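# Close and latch tip box TB1 lid

## Task

Close the lid of tip box TB1 and push its front edge fully down so it clicks into its latch; it must stay shut with the robot not holding it, and the box, which sits loose on the bench mat, must finish resting flat on the mat. Afterwards release everything and move the arm away.

## Robot and tools

Robot: a single arm with six revolute joints and a two-finger gripper. Its base may sit slightly tilted relative to the table. The box TB1 is unfixed on a bench mat; occasionally an outside disturbance may jerk something the gripper holds or shove a loose item. Never let anything leave the table; that ends the scene.

Scene frame: origin on the tabletop straight under the arm's base, +z up, +y to the left when facing along +x. Camera calibrations (K, distortion, T_world_to_cam in metres) refer to this frame; cam_wrist has no given pose. Fixed cameras may be off by a couple of degrees and several millimetres.

Tool execute_actions takes "actions", a list holding zero or one item, plus optional "pictures" (boolean).
- Empty list: no command, returns current state with images.
- Motion item: {"rows": [...], "steps": n}. rows is 1 to 15 rows; each row is exactly 7 plain numbers for this one arm: waist, shoulder, elbow, wrist pitch, wrist yaw, wrist roll (absolute joint target angles in radians, same as the Joint positions line), then the gripper opening. One row is applied per control step (1/30 s); if there are fewer rows than steps, the final row repeats. steps is 9 to 15, default 15.
- Wait item: {"steps": n} with n up to 300; no new command, returns after n control steps counted from the previous result (time spent writing counts).
Images arrive only with an empty list or pictures: true.

Joint ranges (rad): waist -2.618 to 3.054, shoulder 0.000 to 3.142, elbow 0.000 to 3.142, wrist pitch -1.571 to 1.571, wrist yaw -1.571 to 1.571, wrist roll -2.094 to 2.094. The true end may differ by up to 0.036. A target beyond a range end by more than 0.036 and also farther out than the last reported angle gets the whole call rejected, so nothing is sent. Targets past the true end are clipped there, reported by "joint sent to its limit" (possibly referring to an earlier action still running); absence of that line does not prove there is room left.

Opening: a scale from -1 (closed) to +1 (fully open, pad gap 0.094 m). It is an absolute target, not an offset. grip_measured reports the finger opening on the same scale; to hold something, command roughly 0.03 below grip_measured for a firm grip, less of a difference for a gentler one. Pads push with about 50 to 62 N maximum, less on thin parts, with a brief spike on contact. Readings may be biased by about 1 mm all scene.

Motion limits: each step the sent target stays within a lead of the measured angle (waist 0.202, shoulder 0.258, elbow 0.238, wrist pitch 0.573, wrist yaw and roll 0.522 rad), and all joints are scaled back if the gripper would be asked to move more than 70 mm from its measured spot. So large moves take several calls. Friction can leave a joint up to about 0.031 rad short, and changes smaller than that may not move it.

Timing: the simulation continues while you think and write. Each result is sampled 9 steps before its action ends; those last steps run afterwards, and the arm keeps heading to the last row until it stalls or a step is HELD. Then only a new action makes it travel or push further; fingers still in motion keep moving.

Result lines: Joint positions and Joint velocities list the six joints (rad, rad/s) then the pad gap (m, m/s). "joint command not followed" means the clearance check altered or blocked targets (mounting blocks and posts count as arm). HELD marks steps where your row was partly or fully not sent. MOTOR HOT appears from 75 °C; at 90 °C an OVER-TEMPERATURE FAULT freezes the arm for 10 s, and at 100 °C the motors and gripper go limp and the arm drops. Holding loads or pushing builds heat, even while you think.

zoom_image: {"camera": one of cam_head_left, cam_head_right, cam_high, cam_low, cam_wrist, "region": [x0, y0, x1, y1]} in pixels of that camera's latest 672x504 image, origin top-left, at most 504 by 504. Gives a sharper crop.

finished_scene: {"scene": current scene number}. Replying with no tool call ends everything.

Good practice: look first, lower the lid gently, press the front edge down firmly but without slamming or shoving the box off flat, confirm the latch visually, open the gripper, and lift clear before finishing. Avoid drops, slips, hard impacts and excessive force; smooth, efficient motion is preferred.

Each tool is called after "Call:" by a JSON object that holds its "fn" and its "kwargs", one argument or row to a line.

## Session

Call:
{"fn": "execute_actions", "kwargs": {
  "actions": []
}}

Scene clock: 0.00 s of 6000.00 s.
grip_measured=+1.000
Joint positions: [-2.08   0.987  0.367  0.626 -1.172  0.944  0.094]
Joint velocities: [-0.002 -0.007  0.002  0.007  0.022 -0.051  0.   ]

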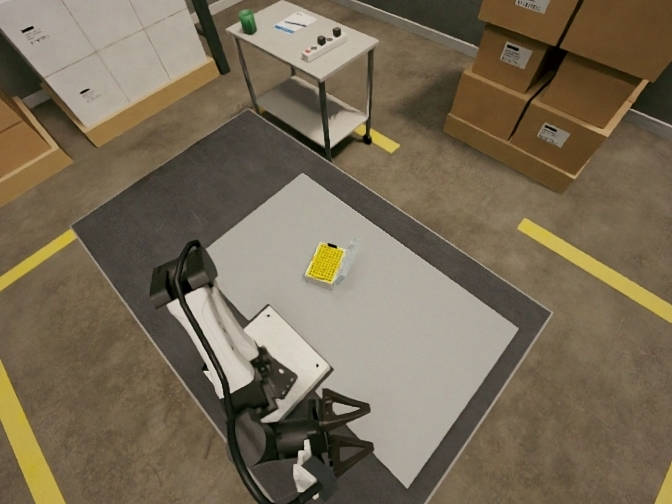

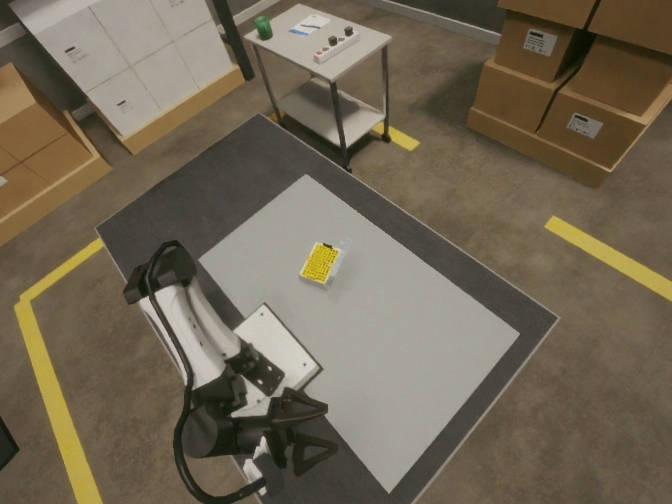

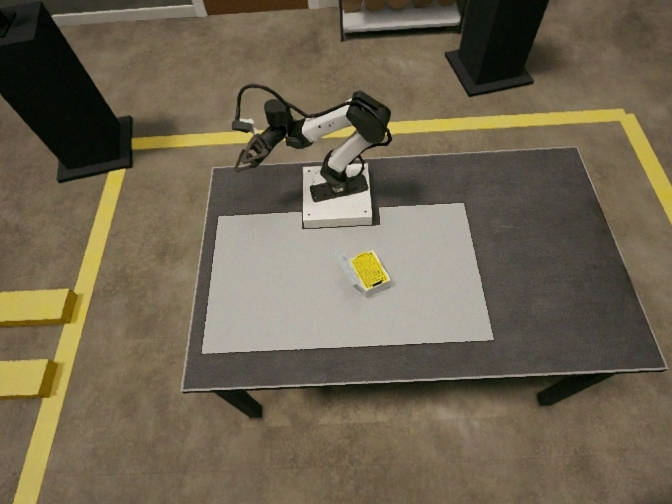

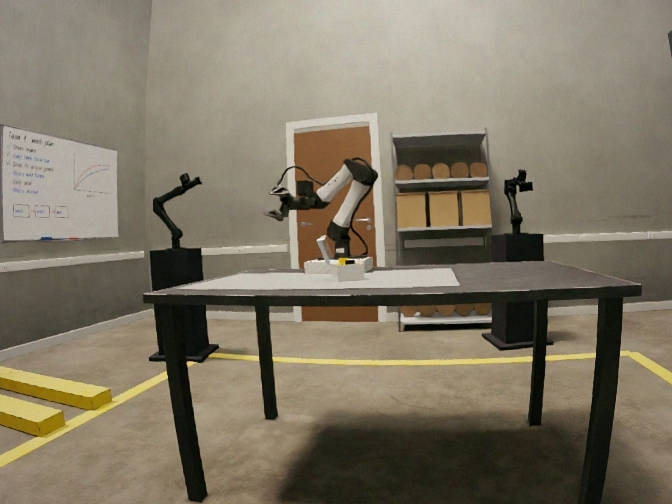

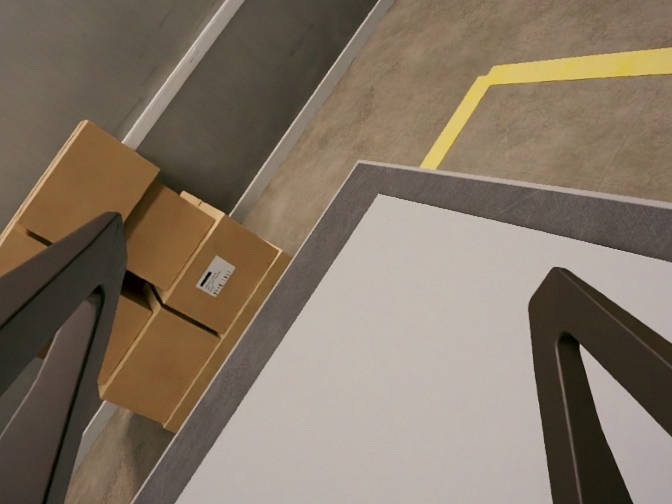

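Call:
{"fn": "zoom_image", "kwargs": {
  "camera": "cam_high",
  "region": [310, 225, 420, 315]
}}

Call:
{"fn": "zoom_image", "kwargs": {
  "camera": "cam_head_left",
  "region": [280, 220, 390, 310]
}}

Call:
{"fn": "zoom_image", "kwargs": {
  "camera": "cam_low",
  "region": [250, 140, 410, 300]
}}

Call:
{"fn": "zoom_image", "kwargs": {
  "camera": "cam_head_right",
  "region": [280, 220, 390, 310]
}}

Call:
{"fn": "zoom_image", "kwargs": {
  "camera": "cam_high",
  "region": [210, 70, 410, 240]
}}

Region (310, 225, 420, 315) of cam_high's 672x504 image, scaled by 4.582, with more detail than that image has; it fills the top 412 rows of this view, and the rest is white.

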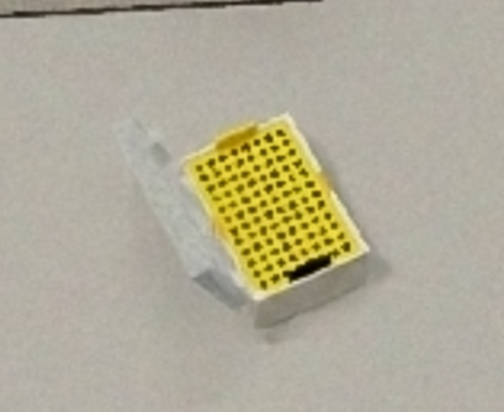

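Region (280, 220, 390, 310) of cam_head_left's 672x504 image, scaled by 4.582, with more detail than that image has; it fills the top 412 rows of this view, and the rest is white.

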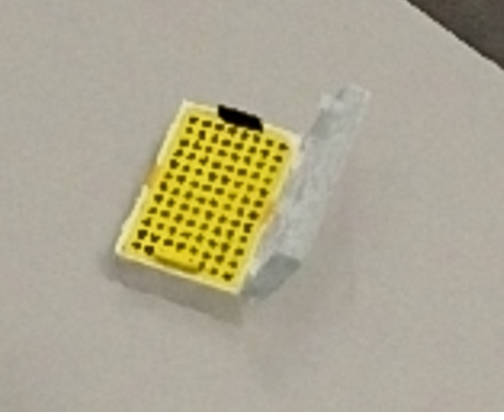

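Region (250, 140, 410, 300) of cam_low's 672x504 image, scaled by 3.150, with more detail than that image has.

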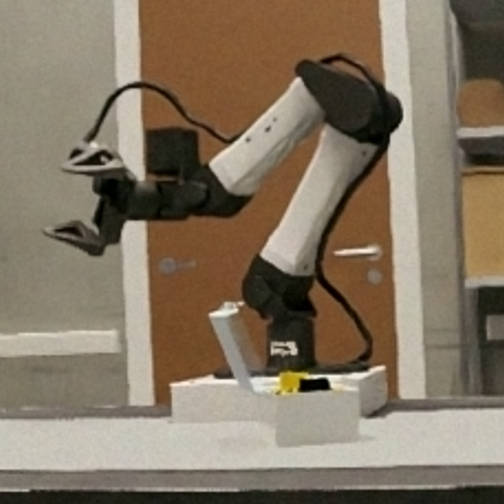

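Region (280, 220, 390, 310) of cam_head_right's 672x504 image, scaled by 4.582, with more detail than that image has; it fills the top 412 rows of this view, and the rest is white.

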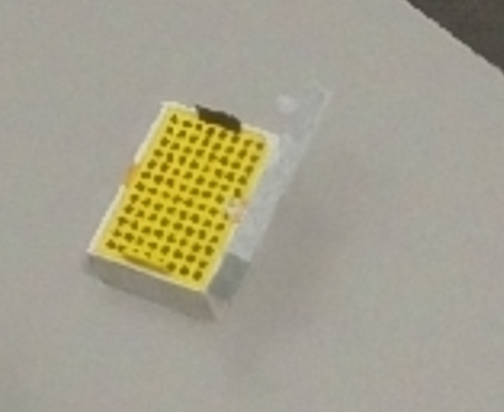

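Region (210, 70, 410, 240) of cam_high's 672x504 image, scaled by 2.520, with more detail than that image has; it fills the top 428 rows of this view, and the rest is white.

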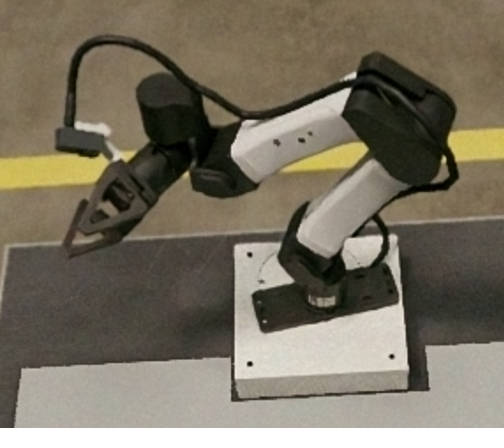

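Call:
{"fn": "zoom_image", "kwargs": {
  "camera": "cam_head_left",
  "region": [140, 230, 410, 504]
}}

Call:
{"fn": "zoom_image", "kwargs": {
  "camera": "cam_high",
  "region": [290, 150, 390, 240]
}}

Call:
{"fn": "zoom_image", "kwargs": {
  "camera": "cam_low",
  "region": [295, 225, 385, 295]
}}

Call:
{"fn": "zoom_image", "kwargs": {
  "camera": "cam_high",
  "region": [220, 90, 320, 180]
}}

Region (140, 230, 410, 504) of cam_head_left's 672x504 image, scaled by 1.839, with more detail than that image has; it fills the left 497 columns of this view, and the rest is white.

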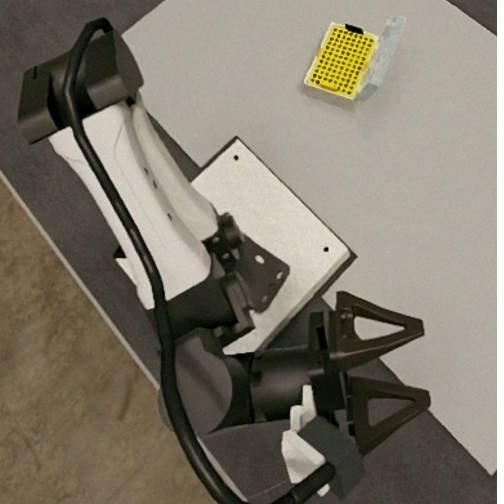

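Region (290, 150, 390, 240) of cam_high's 672x504 image, scaled by 5.040, with more detail than that image has; it fills the top 454 rows of this view, and the rest is white.

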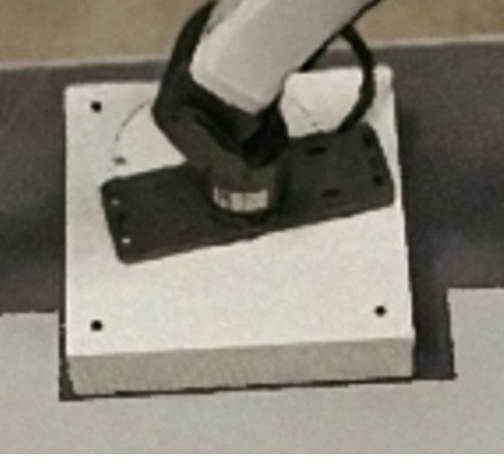

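Region (295, 225, 385, 295) of cam_low's 672x504 image, scaled by 5.600, with more detail than that image has.

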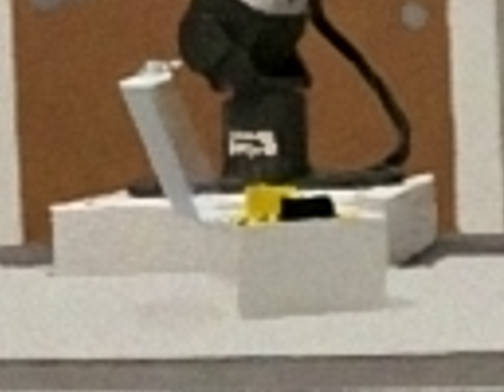

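Region (220, 90, 320, 180) of cam_high's 672x504 image, scaled by 5.040, with more detail than that image has; it fills the top 454 rows of this view, and the rest is white.

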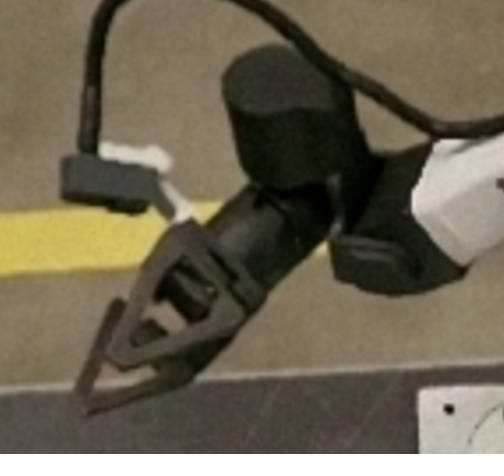

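Call:
{"fn": "execute_actions", "kwargs": {
  "actions": [
    {"rows":[[-2.078,0.988,0.369,0.624,-1.171,0.942,0.5],[-2.071,0.991,0.374,0.616,-1.166,0.937,0.5],[-2.060,0.996,0.382,0.603,-1.159,0.929,0.5],[-2.044,1.003,0.393,0.586,-1.149,0.918,0.5],[-2.024,1.012,0.407,0.563,-1.137,0.903,0.5],[-2.000,1.023,0.425,0.536,-1.121,0.886,0.5],[-1.971,1.036,0.445,0.504,-1.103,0.865,0.5],[-1.939,1.051,0.469,0.468,-1.083,0.841,0.5],[-1.903,1.067,0.495,0.427,-1.060,0.815,0.5],[-1.863,1.085,0.524,0.383,-1.035,0.786,0.5],[-1.819,1.105,0.555,0.334,-1.008,0.755,0.5],[-1.773,1.126,0.589,0.282,-0.978,0.721,0.5],[-1.723,1.148,0.625,0.226,-0.947,0.685,0.5],[-1.670,1.172,0.662,0.168,-0.914,0.646,0.5],[-1.616,1.197,0.702,0.106,-0.879,0.607,0.5]],"steps":15}
  ]
}}

Call:
{"fn": "execute_actions", "kwargs": {
  "actions": [
    {"rows":[[-1.558,1.222,0.743,0.042,-0.843,0.565,0.5],[-1.499,1.249,0.786,-0.024,-0.806,0.522,0.5],[-1.438,1.277,0.830,-0.092,-0.767,0.478,0.5],[-1.376,1.305,0.875,-0.162,-0.728,0.432,0.5],[-1.312,1.333,0.921,-0.233,-0.688,0.386,0.5],[-1.248,1.362,0.967,-0.305,-0.647,0.340,0.5],[-1.183,1.391,1.014,-0.377,-0.606,0.292,0.5],[-1.119,1.421,1.060,-0.450,-0.566,0.246,0.5],[-1.054,1.450,1.107,-0.522,-0.525,0.198,0.5],[-0.990,1.479,1.153,-0.594,-0.484,0.152,0.5],[-0.926,1.507,1.199,-0.665,-0.444,0.106,0.5],[-0.864,1.535,1.244,-0.735,-0.405,0.060,0.5],[-0.803,1.563,1.288,-0.803,-0.366,0.016,0.5],[-0.744,1.590,1.331,-0.869,-0.329,-0.027,0.5],[-0.687,1.616,1.372,-0.933,-0.293,-0.069,0.5]],"steps":15}
  ]
}}

Call:
{"fn": "execute_actions", "kwargs": {
  "actions": [
    {"rows":[[-0.632,1.640,1.412,-0.995,-0.258,-0.108,0.5],[-0.579,1.664,1.449,-1.053,-0.225,-0.147,0.5],[-0.529,1.686,1.485,-1.109,-0.194,-0.183,0.5],[-0.483,1.707,1.519,-1.161,-0.164,-0.217,0.5],[-0.439,1.727,1.550,-1.210,-0.137,-0.248,0.5],[-0.399,1.745,1.579,-1.254,-0.112,-0.277,0.5],[-0.363,1.761,1.605,-1.295,-0.089,-0.303,0.5],[-0.331,1.776,1.629,-1.331,-0.069,-0.327,0.5],[-0.302,1.789,1.649,-1.363,-0.051,-0.348,0.5],[-0.278,1.800,1.667,-1.390,-0.035,-0.365,0.5],[-0.258,1.809,1.681,-1.413,-0.023,-0.380,0.5],[-0.242,1.816,1.692,-1.430,-0.013,-0.391,0.5],[-0.231,1.821,1.700,-1.443,-0.006,-0.399,0.5],[-0.224,1.824,1.705,-1.450,-0.001,-0.404,0.5],[-0.222,1.825,1.707,-1.453,0,-0.406,0.5]],"steps":15}
  ]
}}

Call:
{"fn": "execute_actions", "kwargs": {
  "actions": [
    {"steps":25}
  ],
  "pictures": true
}}

Scene clock: 13.00 s of 6000.00 s.
grip_measured=+0.503
Joint positions: [-2.042  0.99   0.376  0.598 -1.159  0.927  0.071]
Joint velocities: [ 0.54   0.129  0.266 -0.388  0.183 -0.198 -0.001]
Steps of this call (steps 1 to 90: nothing new was sent; then 9.80 s passed at rest; steps 91 to 96: the first 6 steps of this action). Readings (joint positions):
91: [-2.080 0.987 0.367 0.626 -1.172 0.944]
92: [-2.080 0.987 0.367 0.626 -1.172 0.944]
94: [-2.071 0.987 0.367 0.621 -1.168 0.940]
96: the state above

Scene clock: 13.50 s of 6000.00 s.
grip_measured=+0.503
Joint positions: [-1.365  1.299  0.872 -0.02  -0.805  0.523  0.071]
Joint velocities: [ 1.746  0.838  1.306 -1.78   1.092 -1.165 -0.   ]
Steps of this call (steps 1 to 9: the last 9 steps of your previous action; steps 10 to 15: the first 6 steps of this action). Readings (joint positions):
10: [-1.660 1.163 0.656 0.268 -0.972 0.713]
11: [-1.605 1.188 0.696 0.216 -0.941 0.678]
13: [-1.488 1.242 0.782 0.103 -0.876 0.604]
15: the state above

Scene clock: 14.00 s of 6000.00 s.
grip_measured=+0.503
Joint positions: [-0.473  1.703  1.504 -0.994 -0.258 -0.116  0.071]
Joint velocities: [ 1.253  0.564  0.921 -1.648  0.842 -1.121 -0.001]
Steps of this call (steps 1 to 9: the last 9 steps of your previous action; steps 10 to 15: the first 6 steps of this action). Readings (joint positions):
10: [-0.734 1.589 1.323 -0.689 -0.425 0.082]
11: [-0.677 1.614 1.363 -0.754 -0.389 0.040]
13: [-0.569 1.662 1.438 -0.878 -0.321 -0.041]
15: the state above

Scene clock: 14.83 s of 6000.00 s.
grip_measured=+0.503
Joint positions: [-0.222  1.808  1.682 -1.439 -0.014 -0.396  0.071]
Joint velocities: [ 0.002 -0.007 -0.002  0.022 -0.037  0.022 -0.   ]
Kept back: nothing.
Steps of this call (steps 1 to 9: the last 9 steps of your previous action; steps 10 to 25: the robot went on to your last target). Readings (joint positions):
1: [-0.430 1.722 1.534 -1.048 -0.228 -0.151]
2: [-0.390 1.739 1.562 -1.099 -0.201 -0.183]
4: [-0.323 1.768 1.609 -1.190 -0.152 -0.242]
8: [-0.239 1.802 1.666 -1.326 -0.080 -0.328]
25: the state above

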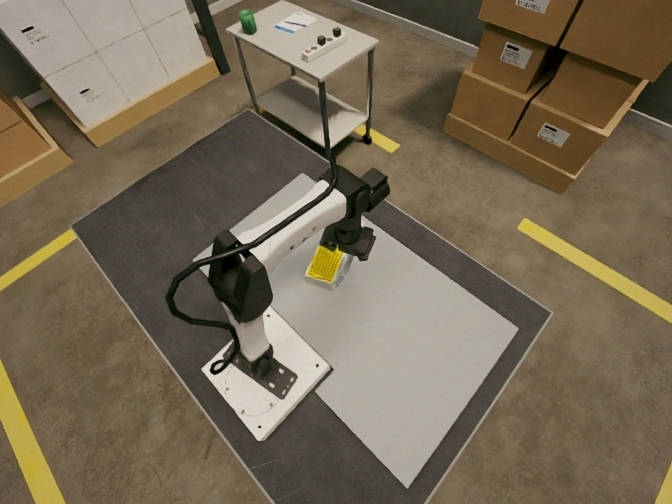

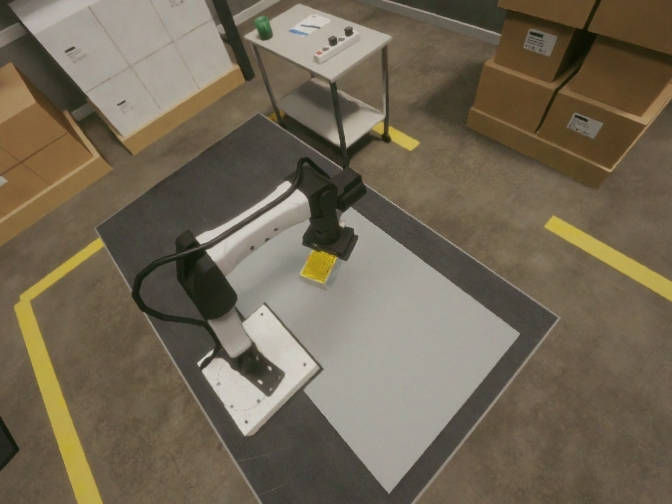

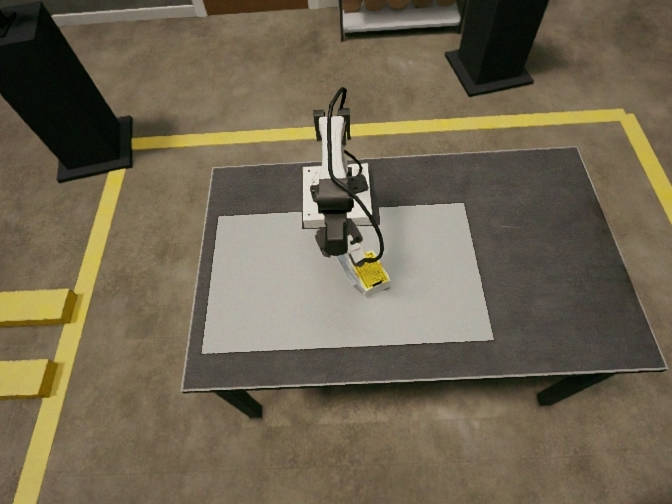

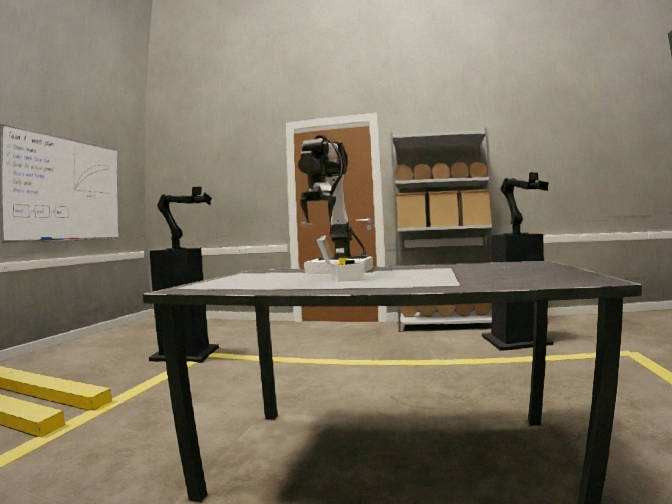

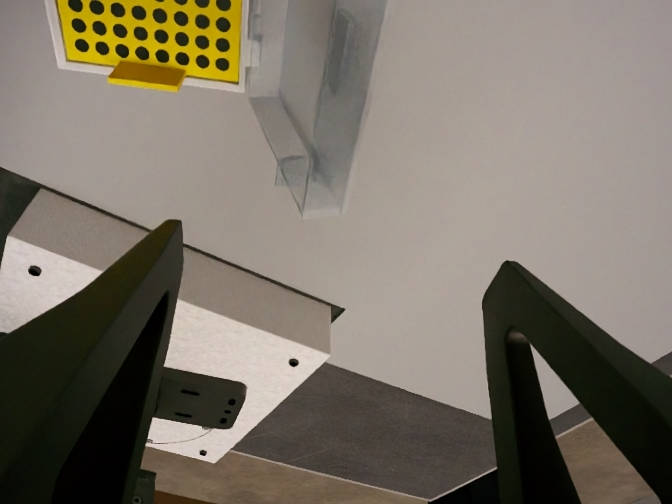

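Call:
{"fn": "zoom_image", "kwargs": {
  "camera": "cam_low",
  "region": [275, 170, 395, 290]
}}

Call:
{"fn": "zoom_image", "kwargs": {
  "camera": "cam_head_left",
  "region": [280, 190, 400, 310]
}}

Call:
{"fn": "zoom_image", "kwargs": {
  "camera": "cam_high",
  "region": [290, 200, 410, 310]
}}

Call:
{"fn": "zoom_image", "kwargs": {
  "camera": "cam_wrist",
  "region": [150, 0, 450, 260]
}}

Region (275, 170, 395, 290) of cam_low's 672x504 image, scaled by 4.200, with more detail than that image has.

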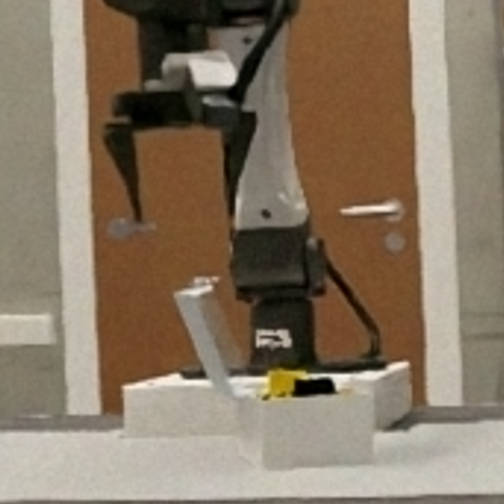

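Region (280, 190, 400, 310) of cam_head_left's 672x504 image, scaled by 4.200, with more detail than that image has.

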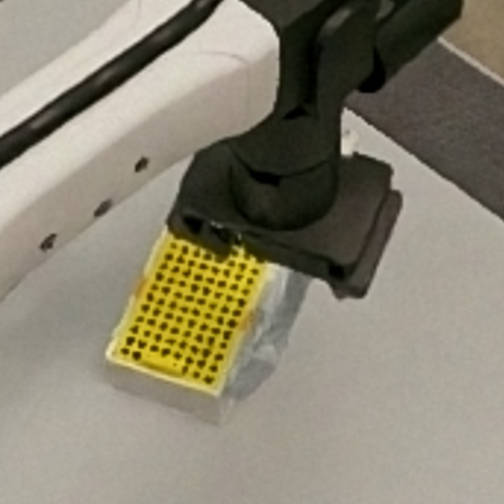

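Region (290, 200, 410, 310) of cam_high's 672x504 image, scaled by 4.200, with more detail than that image has; it fills the top 462 rows of this view, and the rest is white.

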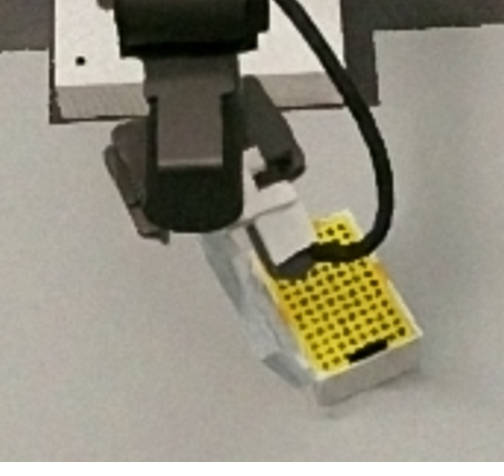

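Region (150, 0, 450, 260) of cam_wrist's 672x504 image, scaled by 1.680, with more detail than that image has; it fills the top 437 rows of this view, and the rest is white.

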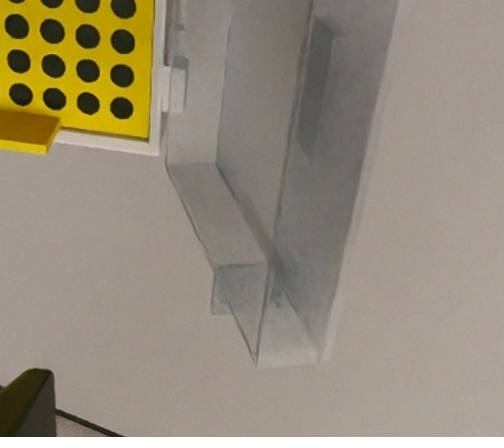

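Call:
{"fn": "execute_actions", "kwargs": {
  "actions": [
    {"rows":[[-0.222,1.825,1.687,-1.411,0,-0.406,0.5],[-0.222,1.827,1.678,-1.389,0,-0.406,0.5],[-0.222,1.829,1.663,-1.364,0,-0.406,0.5],[-0.222,1.831,1.644,-1.334,0,-0.406,0.5],[-0.222,1.834,1.620,-1.303,0,-0.406,0.5],[-0.222,1.838,1.593,-1.271,0,-0.406,0.5],[-0.222,1.842,1.565,-1.240,0,-0.406,0.5],[-0.222,1.845,1.535,-1.211,0,-0.406,0.5],[-0.222,1.849,1.507,-1.185,0,-0.406,0.5],[-0.222,1.853,1.480,-1.163,0,-0.406,0.5],[-0.222,1.856,1.456,-1.147,0,-0.406,0.5],[-0.222,1.858,1.437,-1.137,0,-0.406,0.5],[-0.222,1.860,1.422,-1.134,0,-0.406,0.5],[-0.222,1.862,1.413,-1.134,0,-0.406,0.5],[-0.222,1.862,1.41,-1.134,0,-0.406,0.5]],"steps":15}
  ]
}}

Call:
{"fn": "execute_actions", "kwargs": {
  "actions": [
    {"steps":16}
  ],
  "pictures": true
}}

Call:
{"fn": "zoom_image", "kwargs": {
  "camera": "cam_low",
  "region": [275, 170, 395, 290]
}}

Scene clock: 18.50 s of 6000.00 s.
grip_measured=+0.503
Joint positions: [-0.222  1.808  1.657 -1.369 -0.012 -0.398  0.071]
Joint velocities: [-0.012  0.012 -0.491  0.725 -0.081 -0.051 -0.001]
Steps of this call (steps 1 to 30: the robot went on to your last target; steps 31 to 90: nothing new was sent; then 0.47 s passed at rest; steps 91 to 96: the first 6 steps of this action). Readings (joint positions):
91: [-0.222 1.808 1.682 -1.440 -0.012 -0.398]
92: [-0.222 1.808 1.682 -1.434 -0.012 -0.398]
94: [-0.222 1.808 1.679 -1.411 -0.012 -0.398]
96: the state above

Scene clock: 19.03 s of 6000.00 s.
grip_measured=+0.503
Joint positions: [-0.222  1.861  1.424 -1.156 -0.012 -0.398  0.071]
Joint velocities: [-0.012 -0.007  0.002  0.051  0.081 -0.007 -0.001]
Kept back: nothing.
Steps of this call (steps 1 to 9: the last 9 steps of your previous action; steps 10 to 16: the robot went on to your last target). Readings (joint positions):
1: [-0.222 1.808 1.636 -1.344 -0.012 -0.398]
2: [-0.222 1.810 1.610 -1.319 -0.012 -0.398]
4: [-0.222 1.818 1.554 -1.270 -0.012 -0.398]
8: [-0.222 1.848 1.454 -1.198 -0.012 -0.398]
16: the state above

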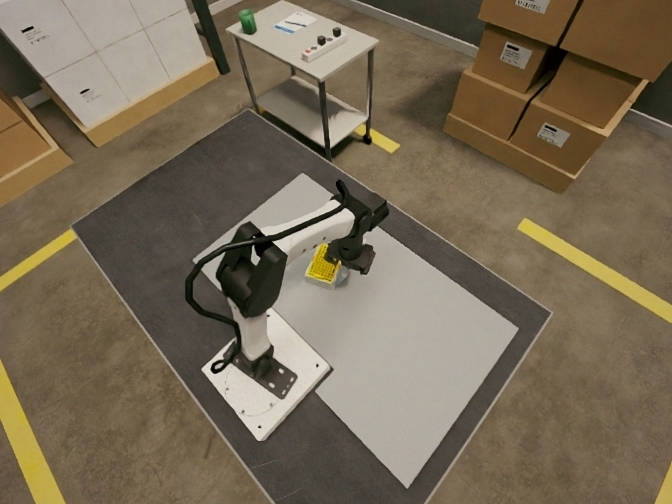

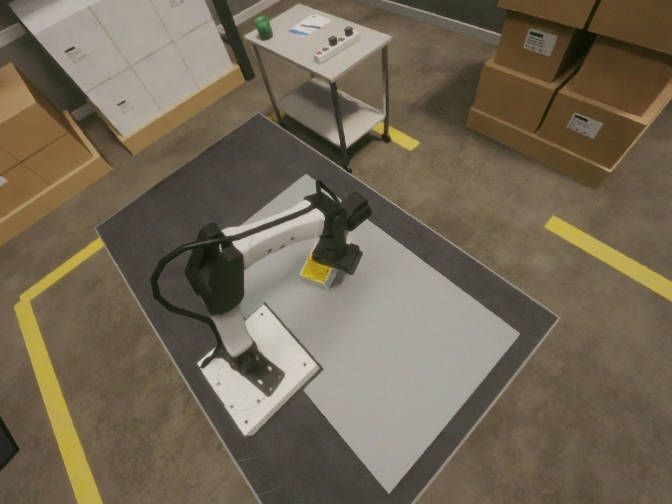

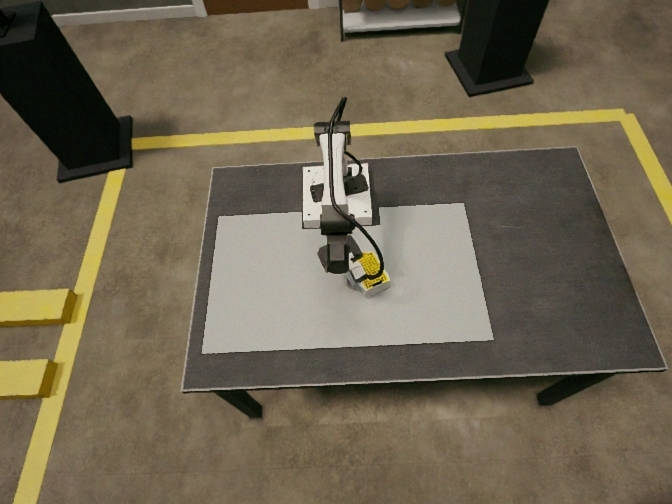

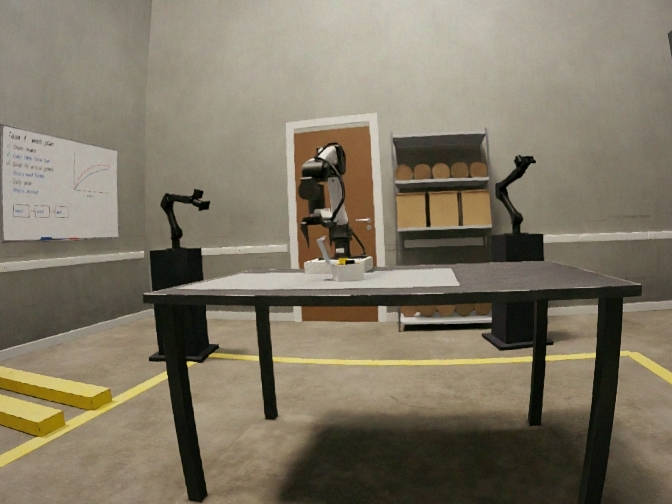

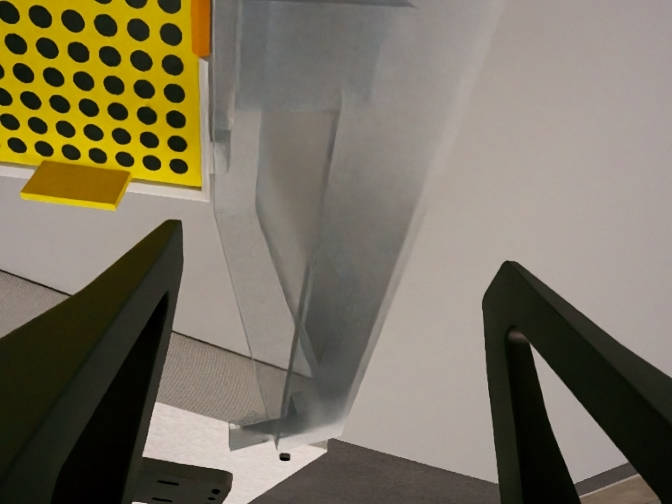

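Region (275, 170, 395, 290) of cam_low's 672x504 image, scaled by 4.200, with more detail than that image has.

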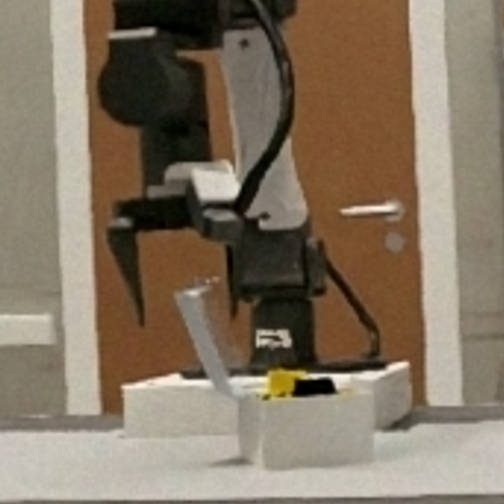

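Call:
{"fn": "execute_actions", "kwargs": {
  "actions": [
    {"rows":[[-0.209,1.850,1.410,-1.134,0,-0.389,0.42],[-0.208,1.849,1.409,-1.134,0,-0.388,0.34],[-0.205,1.848,1.408,-1.133,0,-0.385,0.26],[-0.201,1.847,1.406,-1.132,0,-0.381,0.18],[-0.196,1.845,1.403,-1.131,0,-0.376,0.1],[-0.190,1.843,1.400,-1.130,0,-0.371,0.03],[-0.184,1.840,1.397,-1.128,0,-0.364,-0.03],[-0.176,1.838,1.393,-1.127,0,-0.356,-0.07],[-0.168,1.835,1.389,-1.125,0,-0.348,-0.07],[-0.159,1.831,1.385,-1.123,0,-0.339,-0.07],[-0.149,1.828,1.380,-1.121,0,-0.330,-0.07],[-0.139,1.824,1.375,-1.119,0,-0.320,-0.07],[-0.129,1.820,1.370,-1.117,0,-0.310,-0.07],[-0.118,1.816,1.365,-1.114,0,-0.299,-0.07],[-0.108,1.813,1.360,-1.112,0,-0.289,-0.07]],"steps":15}
  ]
}}

Call:
{"fn": "execute_actions", "kwargs": {
  "actions": [
    {"rows":[[-0.097,1.809,1.355,-1.110,0,-0.278,-0.07],[-0.086,1.805,1.350,-1.107,0,-0.267,-0.07],[-0.076,1.801,1.345,-1.105,0,-0.257,-0.07],[-0.066,1.797,1.340,-1.103,0,-0.247,-0.07],[-0.056,1.794,1.335,-1.101,0,-0.238,-0.07],[-0.047,1.790,1.331,-1.099,0,-0.229,-0.07],[-0.039,1.787,1.327,-1.097,0,-0.221,-0.07],[-0.031,1.785,1.323,-1.096,0,-0.213,-0.07],[-0.025,1.782,1.320,-1.094,0,-0.206,-0.07],[-0.019,1.780,1.317,-1.093,0,-0.201,-0.07],[-0.014,1.778,1.314,-1.092,0,-0.196,-0.07],[-0.010,1.777,1.312,-1.091,0,-0.192,-0.07],[-0.007,1.776,1.311,-1.090,0,-0.189,-0.07],[-0.005,1.775,1.310,-1.088,0,-0.187,-0.07],[-0.005,1.775,1.310,-1.085,0,-0.187,-0.07]],"steps":15}
  ]
}}

Call:
{"fn": "execute_actions", "kwargs": {
  "actions": [
    {"rows":[[-0.005,1.775,1.307,-1.080,0,-0.187,-0.05],[-0.005,1.775,1.303,-1.074,0,-0.187,-0.02],[-0.005,1.775,1.298,-1.067,0,-0.187,0.02],[-0.005,1.775,1.292,-1.060,0,-0.187,0.06],[-0.005,1.775,1.285,-1.053,0,-0.187,0.10],[-0.005,1.775,1.278,-1.046,0,-0.187,0.14],[-0.005,1.775,1.271,-1.039,0,-0.187,0.18],[-0.005,1.775,1.264,-1.032,0,-0.187,0.22],[-0.005,1.775,1.257,-1.026,0,-0.187,0.26],[-0.005,1.775,1.250,-1.020,0,-0.187,0.30],[-0.005,1.775,1.243,-1.015,0,-0.187,0.34],[-0.005,1.775,1.238,-1.012,0,-0.187,0.38],[-0.005,1.775,1.233,-1.010,0,-0.187,0.42],[-0.005,1.775,1.230,-1.010,0,-0.187,0.45],[-0.005,1.775,1.228,-1.010,0,-0.187,0.48]],"steps":15}
  ]
}}

Call:
{"fn": "execute_actions", "kwargs": {
  "actions": [
    {"steps":15}
  ],
  "pictures": true
}}

Call:
{"fn": "zoom_image", "kwargs": {
  "camera": "cam_low",
  "region": [295, 200, 385, 290]
}}

Scene clock: 22.27 s of 6000.00 s.
grip_measured=+0.070
Joint positions: [-0.208  1.861  1.424 -1.144 -0.011 -0.391  0.05 ]
Joint velocities: [ 0.129 -0.002  0.002  0.022  0.007  0.022 -0.076]
Steps of this call (steps 1 to 30: the robot went on to your last target; steps 31 to 90: nothing new was sent; then 0.03 s passed at rest; steps 91 to 96: the first 6 steps of this action). Readings (joint positions):
91: [-0.222 1.861 1.424 -1.145 -0.011 -0.398]
92: [-0.220 1.861 1.424 -1.145 -0.011 -0.397]
94: [-0.216 1.861 1.424 -1.145 -0.011 -0.396]
96: the state above

Scene clock: 22.77 s of 6000.00 s.
grip_measured=-0.067
Joint positions: [-0.07   1.818  1.361 -1.118 -0.008 -0.277  0.044]
Joint velocities: [ 0.281 -0.11  -0.129  0.066 -0.022  0.286  0.   ]
Steps of this call (steps 1 to 9: the last 9 steps of your previous action; steps 10 to 15: the first 6 steps of this action). Readings (joint positions):
10: [-0.123 1.837 1.385 -1.128 -0.009 -0.325]
11: [-0.112 1.834 1.380 -1.127 -0.009 -0.315]
13: [-0.090 1.825 1.371 -1.122 -0.008 -0.296]
15: the state above

Scene clock: 23.27 s of 6000.00 s.
grip_measured=+0.117
Joint positions: [-0.011  1.794  1.313 -1.079 -0.008 -0.2    0.052]
Joint velocities: [ 0.002 -0.027 -0.193  0.168 -0.007  0.11   0.04 ]
Steps of this call (steps 1 to 9: the last 9 steps of your previous action; steps 10 to 15: the first 6 steps of this action). Readings (joint positions):
10: [-0.011 1.797 1.332 -1.103 -0.008 -0.209]
11: [-0.011 1.796 1.330 -1.099 -0.008 -0.206]
13: [-0.011 1.795 1.323 -1.090 -0.008 -0.202]
15: the state above

Scene clock: 23.77 s of 6000.00 s.
grip_measured=+0.477
Joint positions: [-0.011  1.794  1.25  -1.025 -0.008 -0.195  0.069]
Joint velocities: [-0.017 -0.007 -0.007  0.037 -0.081  0.022 -0.001]
Kept back: nothing.
Steps of this call (steps 1 to 9: the last 9 steps of your previous action; steps 10 to 15: the robot went on to your last target). Readings (joint positions):
1: [-0.011 1.794 1.306 -1.073 -0.008 -0.199]
2: [-0.011 1.794 1.299 -1.067 -0.008 -0.198]
4: [-0.011 1.794 1.284 -1.056 -0.008 -0.197]
8: [-0.011 1.794 1.260 -1.035 -0.008 -0.196]
15: the state above

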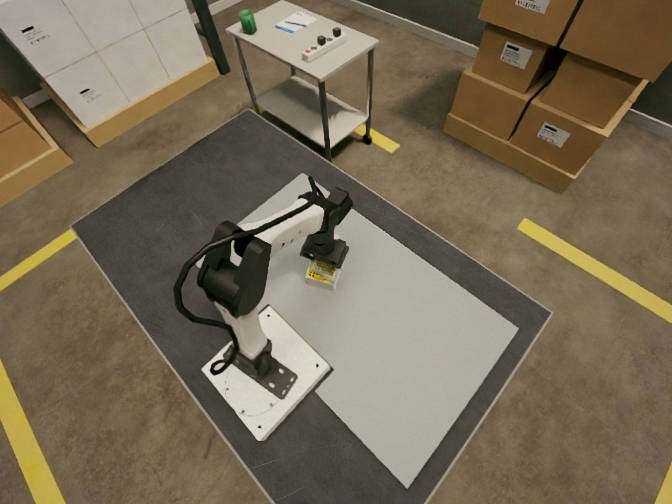

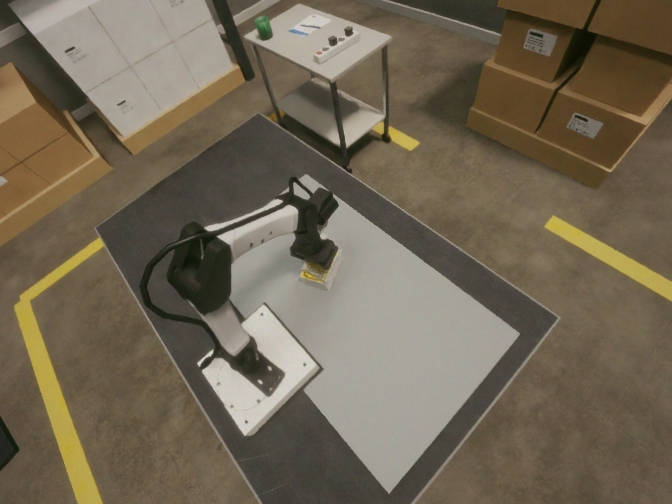

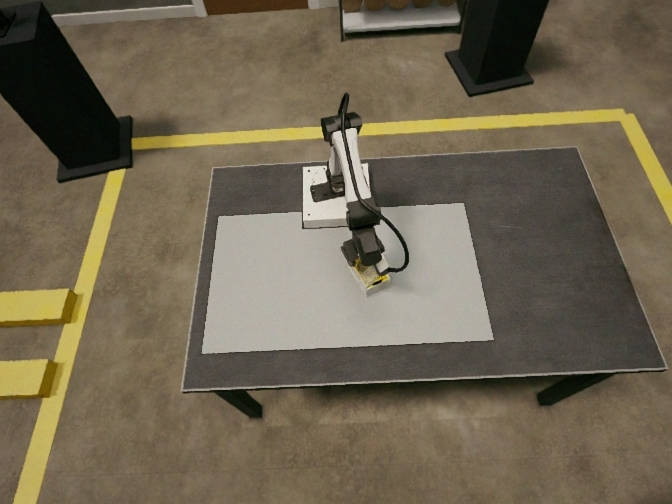

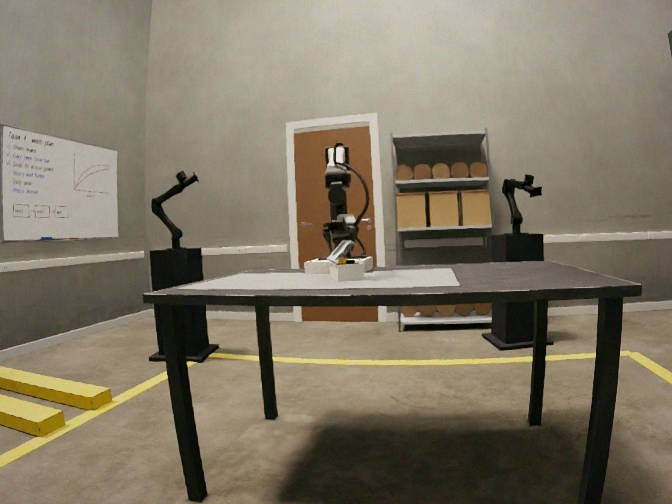

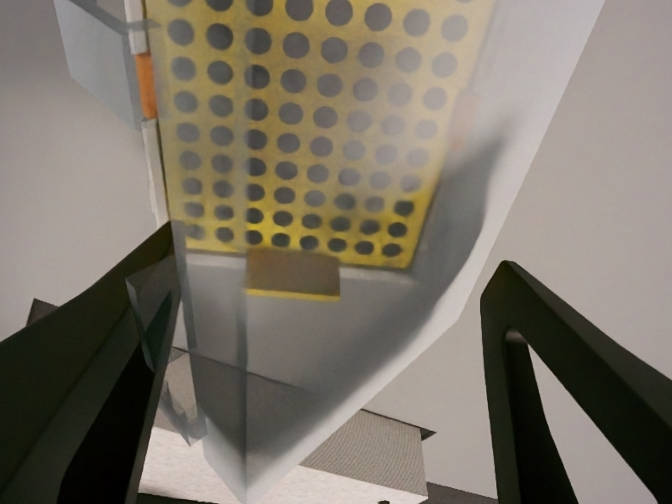

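Region (295, 200, 385, 290) of cam_low's 672x504 image, scaled by 5.600, with more detail than that image has.

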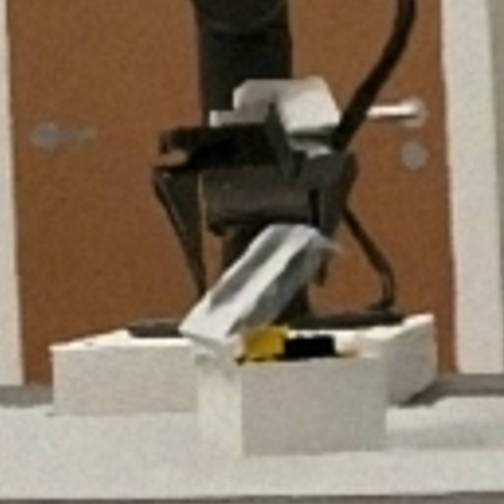

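Call:
{"fn": "zoom_image", "kwargs": {
  "camera": "cam_wrist",
  "region": [40, 180, 340, 504]
}}

Call:
{"fn": "zoom_image", "kwargs": {
  "camera": "cam_head_left",
  "region": [280, 220, 370, 310]
}}

Call:
{"fn": "zoom_image", "kwargs": {
  "camera": "cam_high",
  "region": [325, 225, 415, 310]
}}

Region (40, 180, 340, 504) of cam_wrist's 672x504 image, scaled by 1.556, with more detail than that image has; it fills the left 467 columns of this view, and the rest is white.

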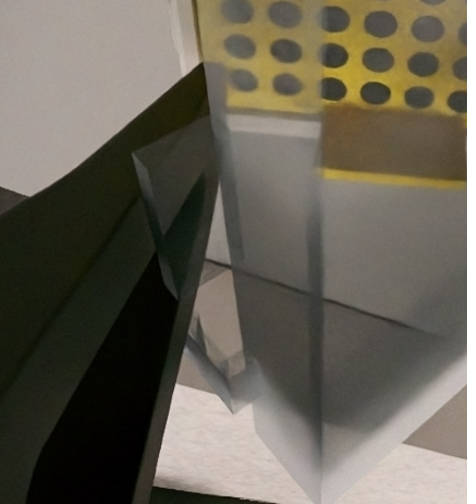

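Region (280, 220, 370, 310) of cam_head_left's 672x504 image, scaled by 5.600, with more detail than that image has.

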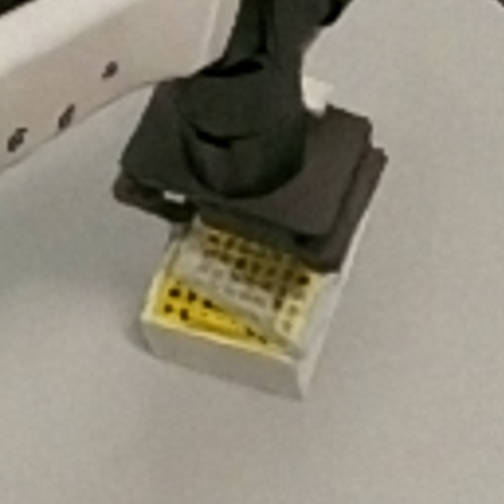

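Region (325, 225, 415, 310) of cam_high's 672x504 image, scaled by 5.600, with more detail than that image has.

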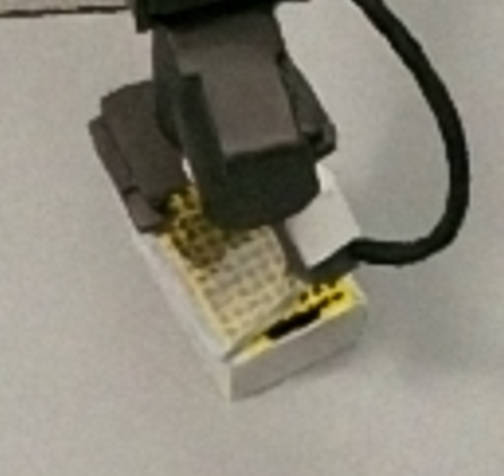

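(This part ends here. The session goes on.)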